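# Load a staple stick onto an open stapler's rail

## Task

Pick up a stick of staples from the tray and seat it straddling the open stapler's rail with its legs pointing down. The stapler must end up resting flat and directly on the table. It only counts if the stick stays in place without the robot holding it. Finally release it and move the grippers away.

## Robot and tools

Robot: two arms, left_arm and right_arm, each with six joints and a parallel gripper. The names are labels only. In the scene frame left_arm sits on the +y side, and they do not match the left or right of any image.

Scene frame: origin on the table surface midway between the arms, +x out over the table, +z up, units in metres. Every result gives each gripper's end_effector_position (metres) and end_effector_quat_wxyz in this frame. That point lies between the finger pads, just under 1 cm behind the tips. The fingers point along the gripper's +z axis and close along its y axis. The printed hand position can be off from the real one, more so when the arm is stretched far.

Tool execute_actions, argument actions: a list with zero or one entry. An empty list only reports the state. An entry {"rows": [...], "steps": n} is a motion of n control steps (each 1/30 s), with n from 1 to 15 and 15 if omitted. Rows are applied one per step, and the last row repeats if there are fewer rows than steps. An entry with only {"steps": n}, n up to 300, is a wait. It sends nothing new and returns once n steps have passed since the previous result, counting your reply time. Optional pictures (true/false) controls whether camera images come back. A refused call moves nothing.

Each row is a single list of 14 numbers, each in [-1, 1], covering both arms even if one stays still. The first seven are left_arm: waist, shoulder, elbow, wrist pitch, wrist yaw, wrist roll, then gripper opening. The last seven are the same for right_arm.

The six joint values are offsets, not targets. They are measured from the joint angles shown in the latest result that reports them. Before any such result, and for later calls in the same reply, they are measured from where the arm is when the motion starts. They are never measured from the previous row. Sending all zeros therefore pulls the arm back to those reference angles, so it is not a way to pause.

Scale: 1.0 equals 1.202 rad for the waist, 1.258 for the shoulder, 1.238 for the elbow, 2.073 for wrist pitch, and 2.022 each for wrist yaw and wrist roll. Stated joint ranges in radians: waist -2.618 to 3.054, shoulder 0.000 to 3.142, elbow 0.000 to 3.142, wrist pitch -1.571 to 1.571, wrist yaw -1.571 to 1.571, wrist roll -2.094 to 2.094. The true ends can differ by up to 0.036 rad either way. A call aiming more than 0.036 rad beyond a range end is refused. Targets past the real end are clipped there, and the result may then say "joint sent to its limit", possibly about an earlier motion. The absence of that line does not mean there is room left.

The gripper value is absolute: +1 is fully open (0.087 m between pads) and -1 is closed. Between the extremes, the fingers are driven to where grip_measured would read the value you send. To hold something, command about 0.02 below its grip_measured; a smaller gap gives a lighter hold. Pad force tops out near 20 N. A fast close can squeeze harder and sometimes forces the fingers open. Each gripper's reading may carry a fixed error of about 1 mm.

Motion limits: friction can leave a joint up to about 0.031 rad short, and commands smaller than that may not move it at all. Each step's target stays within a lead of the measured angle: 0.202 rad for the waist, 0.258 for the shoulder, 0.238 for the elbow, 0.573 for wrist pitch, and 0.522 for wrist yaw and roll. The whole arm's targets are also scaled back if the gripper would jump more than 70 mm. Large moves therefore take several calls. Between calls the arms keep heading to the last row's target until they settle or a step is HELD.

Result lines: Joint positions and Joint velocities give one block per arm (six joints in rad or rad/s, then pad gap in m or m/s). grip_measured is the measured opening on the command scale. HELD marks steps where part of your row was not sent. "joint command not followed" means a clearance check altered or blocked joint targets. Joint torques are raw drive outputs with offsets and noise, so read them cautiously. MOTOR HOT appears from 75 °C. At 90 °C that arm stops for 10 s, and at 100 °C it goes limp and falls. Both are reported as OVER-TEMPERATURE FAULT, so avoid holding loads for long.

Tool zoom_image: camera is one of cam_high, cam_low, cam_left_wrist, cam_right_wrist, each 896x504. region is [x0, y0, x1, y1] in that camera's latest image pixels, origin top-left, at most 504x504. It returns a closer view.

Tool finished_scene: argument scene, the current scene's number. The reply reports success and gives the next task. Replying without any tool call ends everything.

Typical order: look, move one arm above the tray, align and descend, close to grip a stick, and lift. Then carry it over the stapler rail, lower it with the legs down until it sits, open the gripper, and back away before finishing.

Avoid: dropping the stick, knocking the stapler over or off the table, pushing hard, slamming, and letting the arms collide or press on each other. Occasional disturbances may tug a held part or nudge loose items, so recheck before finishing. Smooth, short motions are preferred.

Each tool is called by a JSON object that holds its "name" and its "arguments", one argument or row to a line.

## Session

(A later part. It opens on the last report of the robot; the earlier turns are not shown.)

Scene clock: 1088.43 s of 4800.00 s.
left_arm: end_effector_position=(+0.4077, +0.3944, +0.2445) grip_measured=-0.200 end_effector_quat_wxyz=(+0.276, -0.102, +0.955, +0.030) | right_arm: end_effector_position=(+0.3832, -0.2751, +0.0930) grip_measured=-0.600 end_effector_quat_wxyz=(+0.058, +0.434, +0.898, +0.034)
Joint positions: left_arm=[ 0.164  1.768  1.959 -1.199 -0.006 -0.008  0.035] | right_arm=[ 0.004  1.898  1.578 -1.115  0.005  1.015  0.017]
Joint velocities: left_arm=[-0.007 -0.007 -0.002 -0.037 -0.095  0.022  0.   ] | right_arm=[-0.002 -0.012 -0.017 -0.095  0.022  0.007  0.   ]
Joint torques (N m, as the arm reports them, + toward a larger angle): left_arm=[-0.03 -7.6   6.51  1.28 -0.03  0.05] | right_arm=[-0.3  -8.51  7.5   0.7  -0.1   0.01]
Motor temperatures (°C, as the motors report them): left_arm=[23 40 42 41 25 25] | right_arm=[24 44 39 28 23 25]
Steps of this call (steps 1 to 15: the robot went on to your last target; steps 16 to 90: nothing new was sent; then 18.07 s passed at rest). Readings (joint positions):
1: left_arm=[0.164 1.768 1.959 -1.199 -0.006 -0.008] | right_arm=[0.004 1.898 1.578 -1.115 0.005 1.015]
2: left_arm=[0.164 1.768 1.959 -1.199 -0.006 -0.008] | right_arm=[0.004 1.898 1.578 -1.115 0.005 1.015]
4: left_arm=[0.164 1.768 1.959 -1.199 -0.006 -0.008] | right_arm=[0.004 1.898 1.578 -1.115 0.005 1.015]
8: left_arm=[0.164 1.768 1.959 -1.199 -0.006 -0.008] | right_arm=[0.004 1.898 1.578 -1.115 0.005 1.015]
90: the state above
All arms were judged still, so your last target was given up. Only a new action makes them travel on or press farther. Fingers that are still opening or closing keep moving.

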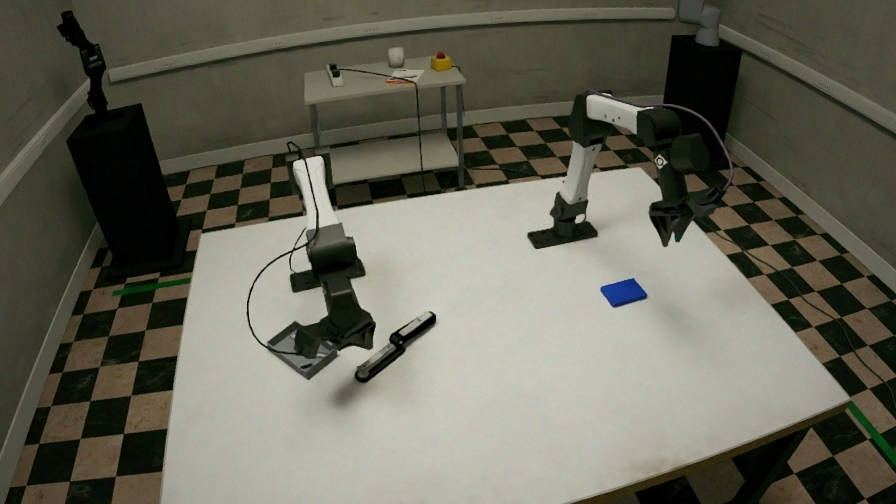

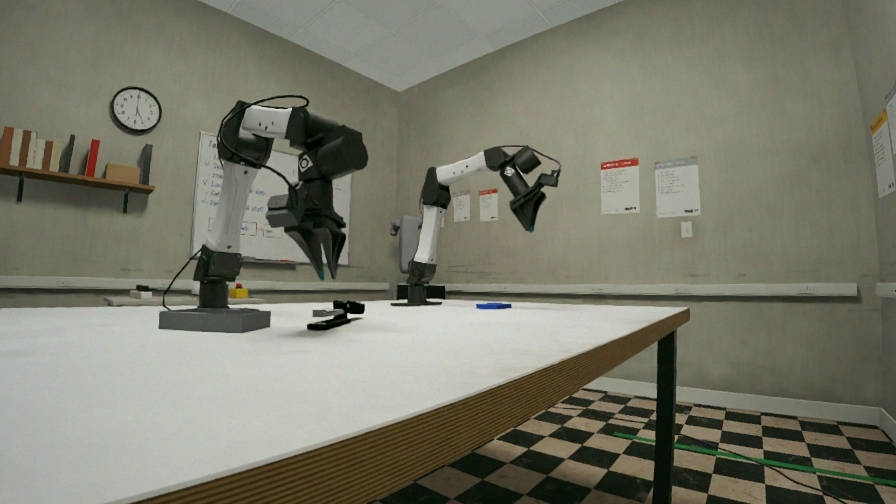

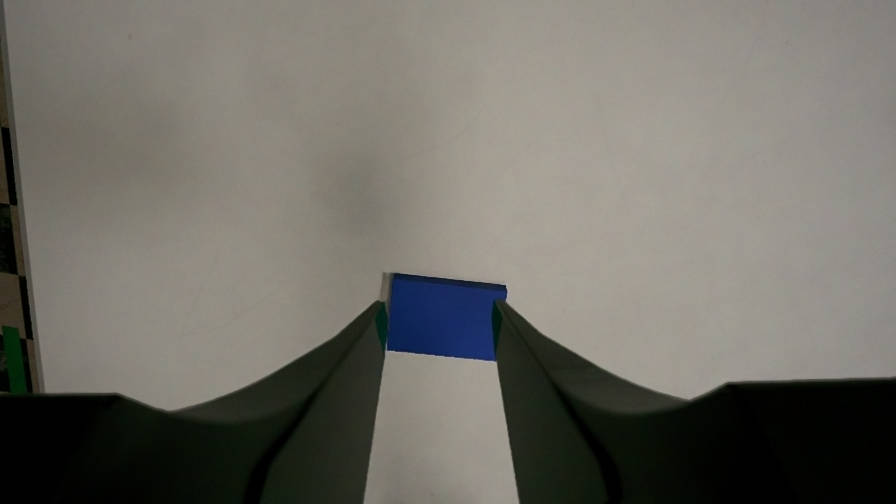

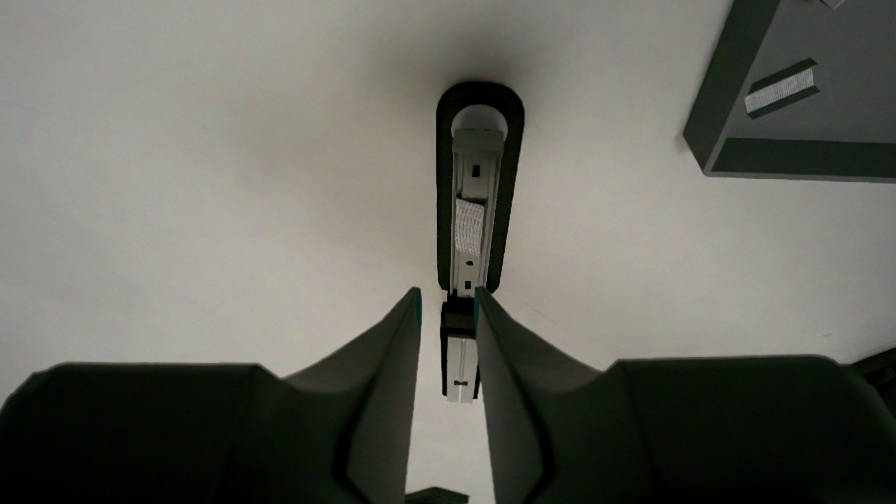

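{"name": "execute_actions", "arguments": {
  "actions": [
    {"rows": [[0,0,0,0,0,0,-0.2,0,0.06,0,0,0,0,-1],[0,0,0,0,0,0,-0.2,0,0.06,0,0,0,0,-1],[0,0,0,0,0,0,-0.2,0,0.06,0,0,0,0,-1],[0,0,0,0,0,0,-0.2,0,0.06,0,0,0,0,-1],[0,0,0,0,0,0,-0.2,0,0.06,0,0,0,0,-1],[0,0,0,0,0,0,-0.2,0,0.06,0,0,0,0,-1],[0,0,0,0,0,0,-0.2,0,0.11,0.006,0,0,0,-1]],"steps":15}
  ],
  "pictures": false
}}

{"name": "execute_actions", "arguments": {
  "actions": [
    {"steps":20}
  ]
}}

Scene clock: 1103.57 s of 4800.00 s.
left_arm: end_effector_position=(+0.4077, +0.3944, +0.2445) grip_measured=-0.200 end_effector_quat_wxyz=(+0.276, -0.102, +0.955, +0.030) | right_arm: end_effector_position=(+0.3775, -0.2758, +0.0457) grip_measured=-1.000 end_effector_quat_wxyz=(+0.001, +0.435, +0.900, -0.002)
Joint positions: left_arm=[ 0.164  1.768  1.959 -1.199 -0.006 -0.008  0.035] | right_arm=[ 0.004  2.035  1.578 -1.114  0.005  1.015  0.   ]
Joint velocities: left_arm=[-0.012  0.007 -0.007 -0.022  0.022 -0.007 -0.001] | right_arm=[-0.027 -0.007  0.002 -0.066  0.037 -0.007  0.   ]
Joint torques (N m, as the arm reports them, + toward a larger angle): left_arm=[-0.02 -7.56  6.42  1.27 -0.01  0.03] | right_arm=[-0.3  -9.43  7.21  0.39 -0.1   0.02]
Motor temperatures (°C, as the motors report them): left_arm=[23 40 42 41 25 25] | right_arm=[24 43 40 28 23 25]
Steps of this call (steps 1 to 90: nothing new was sent; then 11.63 s passed at rest; steps 91 to 105: all 15 steps of this action). Readings (joint positions):
91: left_arm=[0.164 1.768 1.959 -1.199 -0.006 -0.008] | right_arm=[0.004 1.904 1.578 -1.116 0.005 1.015]
92: left_arm=[0.164 1.768 1.959 -1.199 -0.006 -0.008] | right_arm=[0.004 1.913 1.578 -1.114 0.005 1.015]
94: left_arm=[0.164 1.768 1.959 -1.199 -0.006 -0.008] | right_arm=[0.004 1.942 1.578 -1.114 0.005 1.015]
98: left_arm=[0.164 1.768 1.959 -1.199 -0.006 -0.008] | right_arm=[0.004 1.989 1.578 -1.114 0.005 1.015]
105: the state above

Scene clock: 1104.23 s of 4800.00 s.
left_arm: end_effector_position=(+0.4077, +0.3944, +0.2445) grip_measured=-0.200 end_effector_quat_wxyz=(+0.276, -0.102, +0.955, +0.030) | right_arm: end_effector_position=(+0.3775, -0.2758, +0.0457) grip_measured=-1.000 end_effector_quat_wxyz=(+0.001, +0.435, +0.900, -0.002)
Joint positions: left_arm=[ 0.164  1.768  1.959 -1.199 -0.006 -0.008  0.035] | right_arm=[ 0.004  2.035  1.578 -1.114  0.005  1.015  0.   ]
Joint velocities: left_arm=[-0.002 -0.002 -0.007  0.007 -0.022 -0.007  0.001] | right_arm=[-0.007  0.007 -0.002  0.022  0.022 -0.037  0.   ]
Joint torques (N m, as the arm reports them, + toward a larger angle): left_arm=[ 0.07 -7.58  6.47  1.27 -0.05  0.04] | right_arm=[-0.3  -9.44  7.23  0.38 -0.1   0.02]
Motor temperatures (°C, as the motors report them): left_arm=[23 40 42 41 25 25] | right_arm=[24 43 40 28 23 25]
Steps of this call (steps 1 to 15: the robot went on to your last target; steps 16 to 20: nothing new was sent). Readings (joint positions):
1: left_arm=[0.164 1.768 1.959 -1.199 -0.006 -0.008] | right_arm=[0.004 2.035 1.578 -1.114 0.005 1.015]
2: left_arm=[0.164 1.768 1.959 -1.199 -0.006 -0.008] | right_arm=[0.004 2.035 1.578 -1.114 0.005 1.015]
4: left_arm=[0.164 1.768 1.959 -1.199 -0.006 -0.008] | right_arm=[0.004 2.035 1.578 -1.114 0.005 1.015]
8: left_arm=[0.164 1.768 1.959 -1.199 -0.006 -0.008] | right_arm=[0.004 2.035 1.578 -1.114 0.005 1.015]
20: the state above
All arms were judged still, so your last target was given up. Only a new action makes them travel on or press farther. Fingers that are still opening or closing keep moving.

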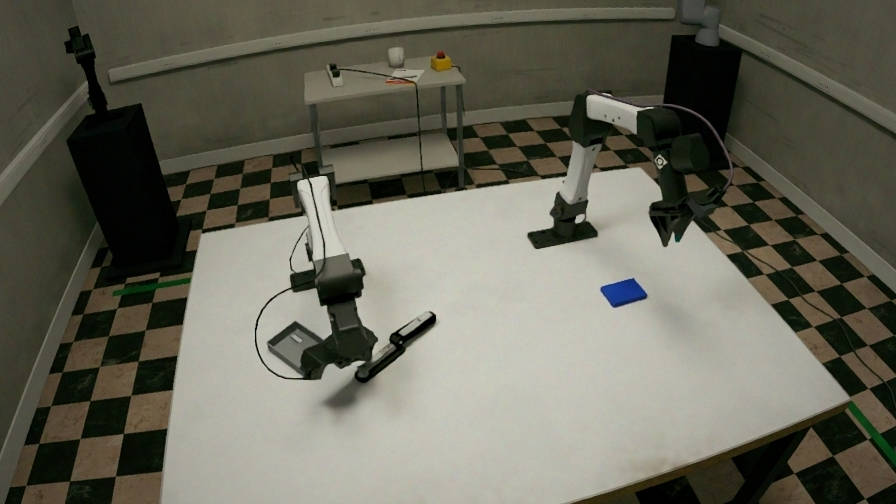

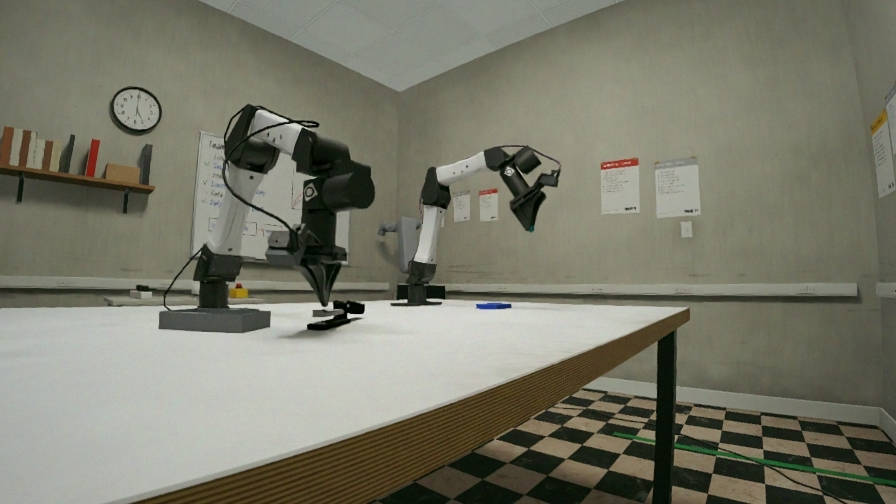

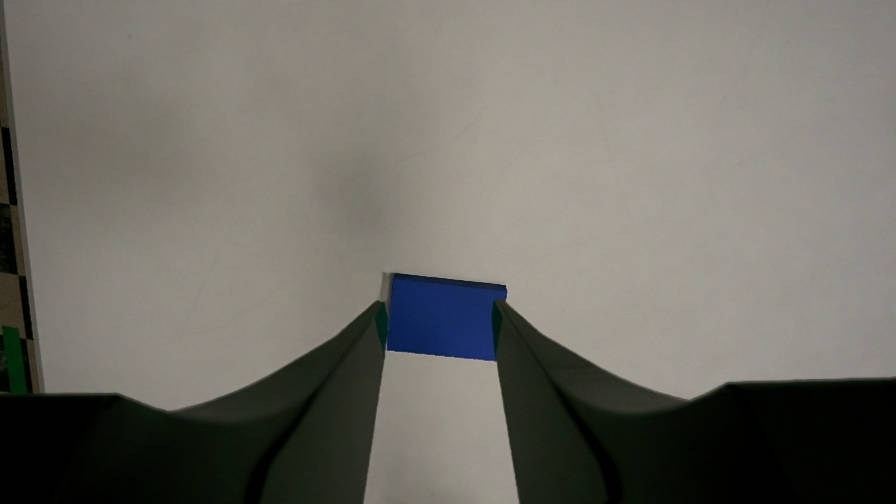

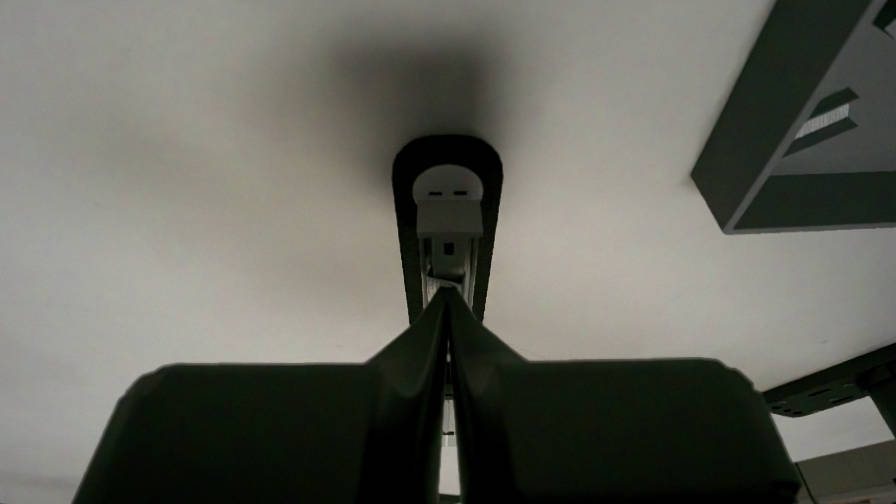

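Lower a bit, then slide pitch negative.

{"name": "execute_actions", "arguments": {
  "actions": [
    {"rows": [[0,0,0,0,0,0,-0.2,0,0.02,0,0,0,0,-1],[0,0,0,0,0,0,-0.2,0,0.02,0,0,0,0,-1],[0,0,0,0,0,0,-0.2,0,0.02,0,0,0,0,-1],[0,0,0,0,0,0,-0.2,0,0.02,0,0,0,0,-1],[0,0,0,0,0,0,-0.2,0,0.02,0,0,0,0,-1],[0,0,0,0,0,0,-0.2,0,0.02,0,0,0,0,-1],[0,0,0,0,0,0,-0.2,0,0.02,0,0,0,0,-1],[0,0,0,0,0,0,-0.2,0,0.02,0,-0.014,0,0,-1]],"steps":15}
  ],
  "pictures": false
}}

{"name": "execute_actions", "arguments": {
  "actions": [
    {"rows": [[0,0,0,0,0,0,-0.2,0,-0.11,0,0,0,0,-1]],"steps":15}
  ],
  "pictures": false
}}

{"name": "execute_actions", "arguments": {
  "actions": [
    {"rows": [[0,0,0,0,0,0,-0.2,0,0,0,0,0,0,-0.6]],"steps":15}
  ]
}}

{"name": "zoom_image", "arguments": {
  "camera": "cam_right_wrist",
  "region": [400, 130, 540, 300]
}}

Scene clock: 1117.83 s of 4800.00 s.
left_arm: end_effector_position=(+0.4077, +0.3944, +0.2445) grip_measured=-0.200 end_effector_quat_wxyz=(+0.276, -0.102, +0.955, +0.030) | right_arm: end_effector_position=(+0.3739, -0.2762, +0.0417) grip_measured=-1.000 end_effector_quat_wxyz=(-0.009, +0.435, +0.900, -0.008)
Joint positions: left_arm=[ 0.164  1.768  1.959 -1.199 -0.006 -0.008  0.035] | right_arm=[ 0.004  2.047  1.578 -1.125  0.005  1.015  0.   ]
Joint velocities: left_arm=[-0.007 -0.007 -0.012  0.007 -0.037 -0.022  0.   ] | right_arm=[ 0.002 -0.007 -0.007 -0.037 -0.007 -0.022  0.   ]
Joint torques (N m, as the arm reports them, + toward a larger angle): left_arm=[-0.04 -7.6   6.47  1.26 -0.05  0.05] | right_arm=[-0.29 -8.62  6.54  0.17 -0.09  0.02]
Motor temperatures (°C, as the motors report them): left_arm=[23 40 42 41 25 25] | right_arm=[24 44 40 28 23 25]
Steps of this call (steps 1 to 90: nothing new was sent; then 10.10 s passed at rest; steps 91 to 105: all 15 steps of this action). Readings (joint positions):
91: left_arm=[0.164 1.768 1.959 -1.199 -0.006 -0.008] | right_arm=[0.004 2.035 1.578 -1.114 0.005 1.015]
92: left_arm=[0.164 1.768 1.959 -1.199 -0.006 -0.008] | right_arm=[0.004 2.035 1.578 -1.114 0.005 1.015]
94: left_arm=[0.164 1.768 1.959 -1.199 -0.006 -0.008] | right_arm=[0.004 2.035 1.578 -1.114 0.005 1.015]
98: left_arm=[0.164 1.768 1.959 -1.199 -0.006 -0.008] | right_arm=[0.004 2.036 1.578 -1.115 0.005 1.015]
105: the state above

Scene clock: 1118.33 s of 4800.00 s.
left_arm: end_effector_position=(+0.4077, +0.3944, +0.2445) grip_measured=-0.200 end_effector_quat_wxyz=(+0.276, -0.102, +0.955, +0.030) | right_arm: end_effector_position=(+0.3791, -0.2756, +0.0881) grip_measured=-1.000 end_effector_quat_wxyz=(+0.048, +0.434, +0.899, +0.027)
Joint positions: left_arm=[ 0.164  1.768  1.959 -1.199 -0.006 -0.008  0.035] | right_arm=[ 0.004  1.909  1.574 -1.126  0.005  1.015  0.   ]
Joint velocities: left_arm=[-0.002 -0.012 -0.007 -0.007  0.007 -0.007 -0.001] | right_arm=[ 0.012  0.002 -0.007  0.007  0.007 -0.037  0.   ]
Joint torques (N m, as the arm reports them, + toward a larger angle): left_arm=[ 0.07 -7.64  6.45  1.26 -0.04  0.07] | right_arm=[-0.29 -8.79  7.25  0.65 -0.1   0.01]
Motor temperatures (°C, as the motors report them): left_arm=[23 40 42 41 25 25] | right_arm=[24 44 40 28 23 25]
Steps of this call (steps 1 to 15: all 15 steps of this action). Readings (joint positions):
1: left_arm=[0.164 1.768 1.959 -1.199 -0.006 -0.008] | right_arm=[0.004 2.037 1.577 -1.124 0.005 1.015]
2: left_arm=[0.164 1.768 1.959 -1.199 -0.006 -0.008] | right_arm=[0.004 2.019 1.574 -1.126 0.005 1.015]
4: left_arm=[0.164 1.768 1.959 -1.199 -0.006 -0.008] | right_arm=[0.004 1.966 1.574 -1.126 0.005 1.015]
8: left_arm=[0.164 1.768 1.959 -1.199 -0.006 -0.008] | right_arm=[0.004 1.909 1.574 -1.126 0.005 1.015]
15: the state above

Scene clock: 1118.83 s of 4800.00 s.
left_arm: end_effector_position=(+0.4077, +0.3944, +0.2445) grip_measured=-0.200 end_effector_quat_wxyz=(+0.276, -0.102, +0.955, +0.030) | right_arm: end_effector_position=(+0.3791, -0.2756, +0.0881) grip_measured=-0.600 end_effector_quat_wxyz=(+0.048, +0.434, +0.899, +0.027)
Joint positions: left_arm=[ 0.164  1.768  1.959 -1.199 -0.006 -0.008  0.035] | right_arm=[ 0.004  1.909  1.574 -1.126  0.005  1.015  0.017]
Joint velocities: left_arm=[ 0.002  0.007 -0.002 -0.007 -0.081 -0.081 -0.   ] | right_arm=[-0.012 -0.022  0.012 -0.051  0.037  0.037 -0.001]
Joint torques (N m, as the arm reports them, + toward a larger angle): left_arm=[ 0.01 -7.53  6.44  1.26 -0.03  0.04] | right_arm=[-0.29 -8.77  6.88  0.64 -0.1   0.01]
Motor temperatures (°C, as the motors report them): left_arm=[23 40 42 41 25 25] | right_arm=[24 44 40 28 23 25]
Steps of this call (steps 1 to 15: all 15 steps of this action). Readings (joint positions):
1: left_arm=[0.164 1.768 1.959 -1.199 -0.006 -0.008] | right_arm=[0.004 1.909 1.574 -1.126 0.005 1.015]
2: left_arm=[0.164 1.768 1.959 -1.199 -0.006 -0.008] | right_arm=[0.004 1.909 1.574 -1.126 0.005 1.015]
4: left_arm=[0.164 1.768 1.959 -1.199 -0.006 -0.008] | right_arm=[0.004 1.909 1.574 -1.126 0.005 1.015]
8: left_arm=[0.164 1.768 1.959 -1.199 -0.006 -0.008] | right_arm=[0.004 1.909 1.574 -1.126 0.005 1.015]
15: the state above

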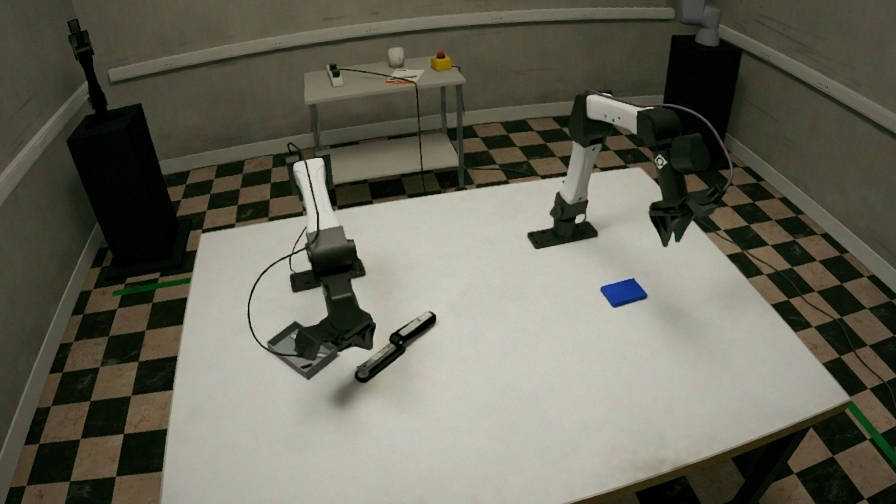

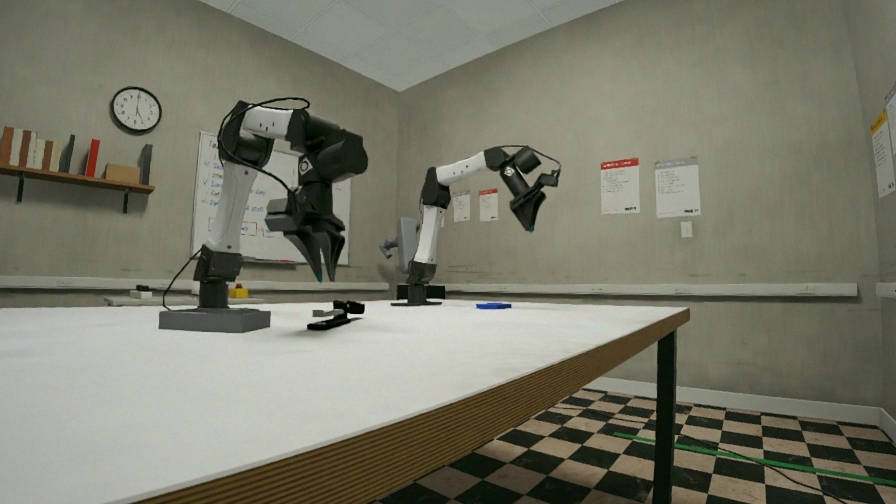

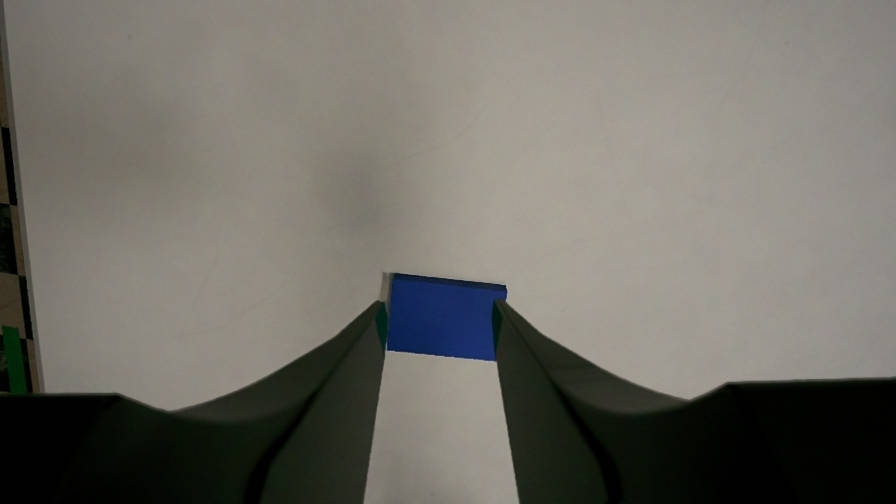

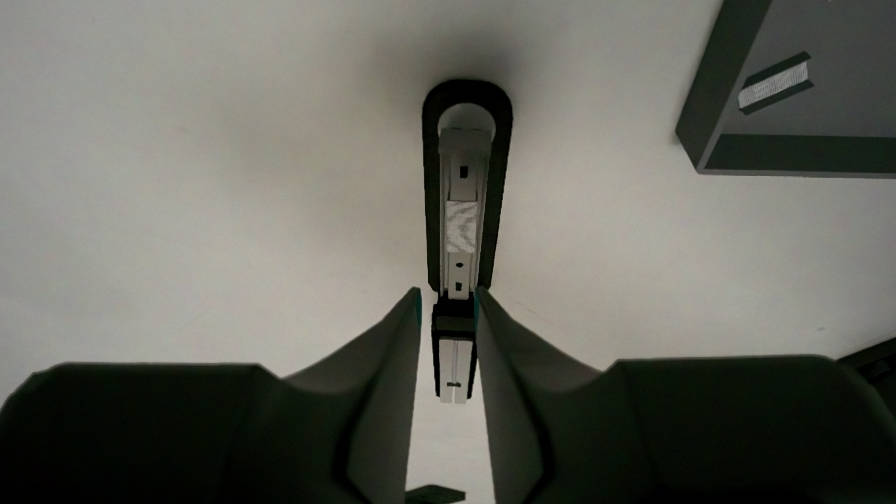

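Region (400, 130, 540, 300) of cam_right_wrist's 896x504 image, scaled by 2.965, with more detail than that image has; it fills the left 415 columns of this view, and the rest is white.

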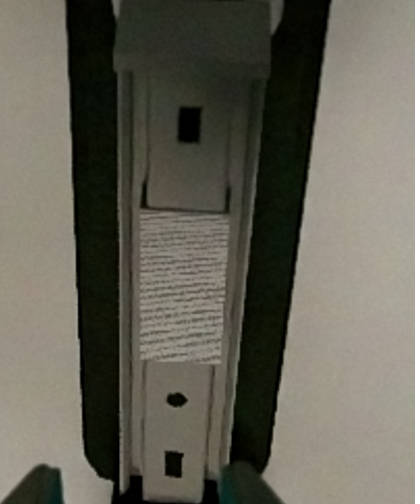

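Seated.

{"name": "finished_scene", "arguments": {
  "scene": 1
}}

The scene is finished: the task was done.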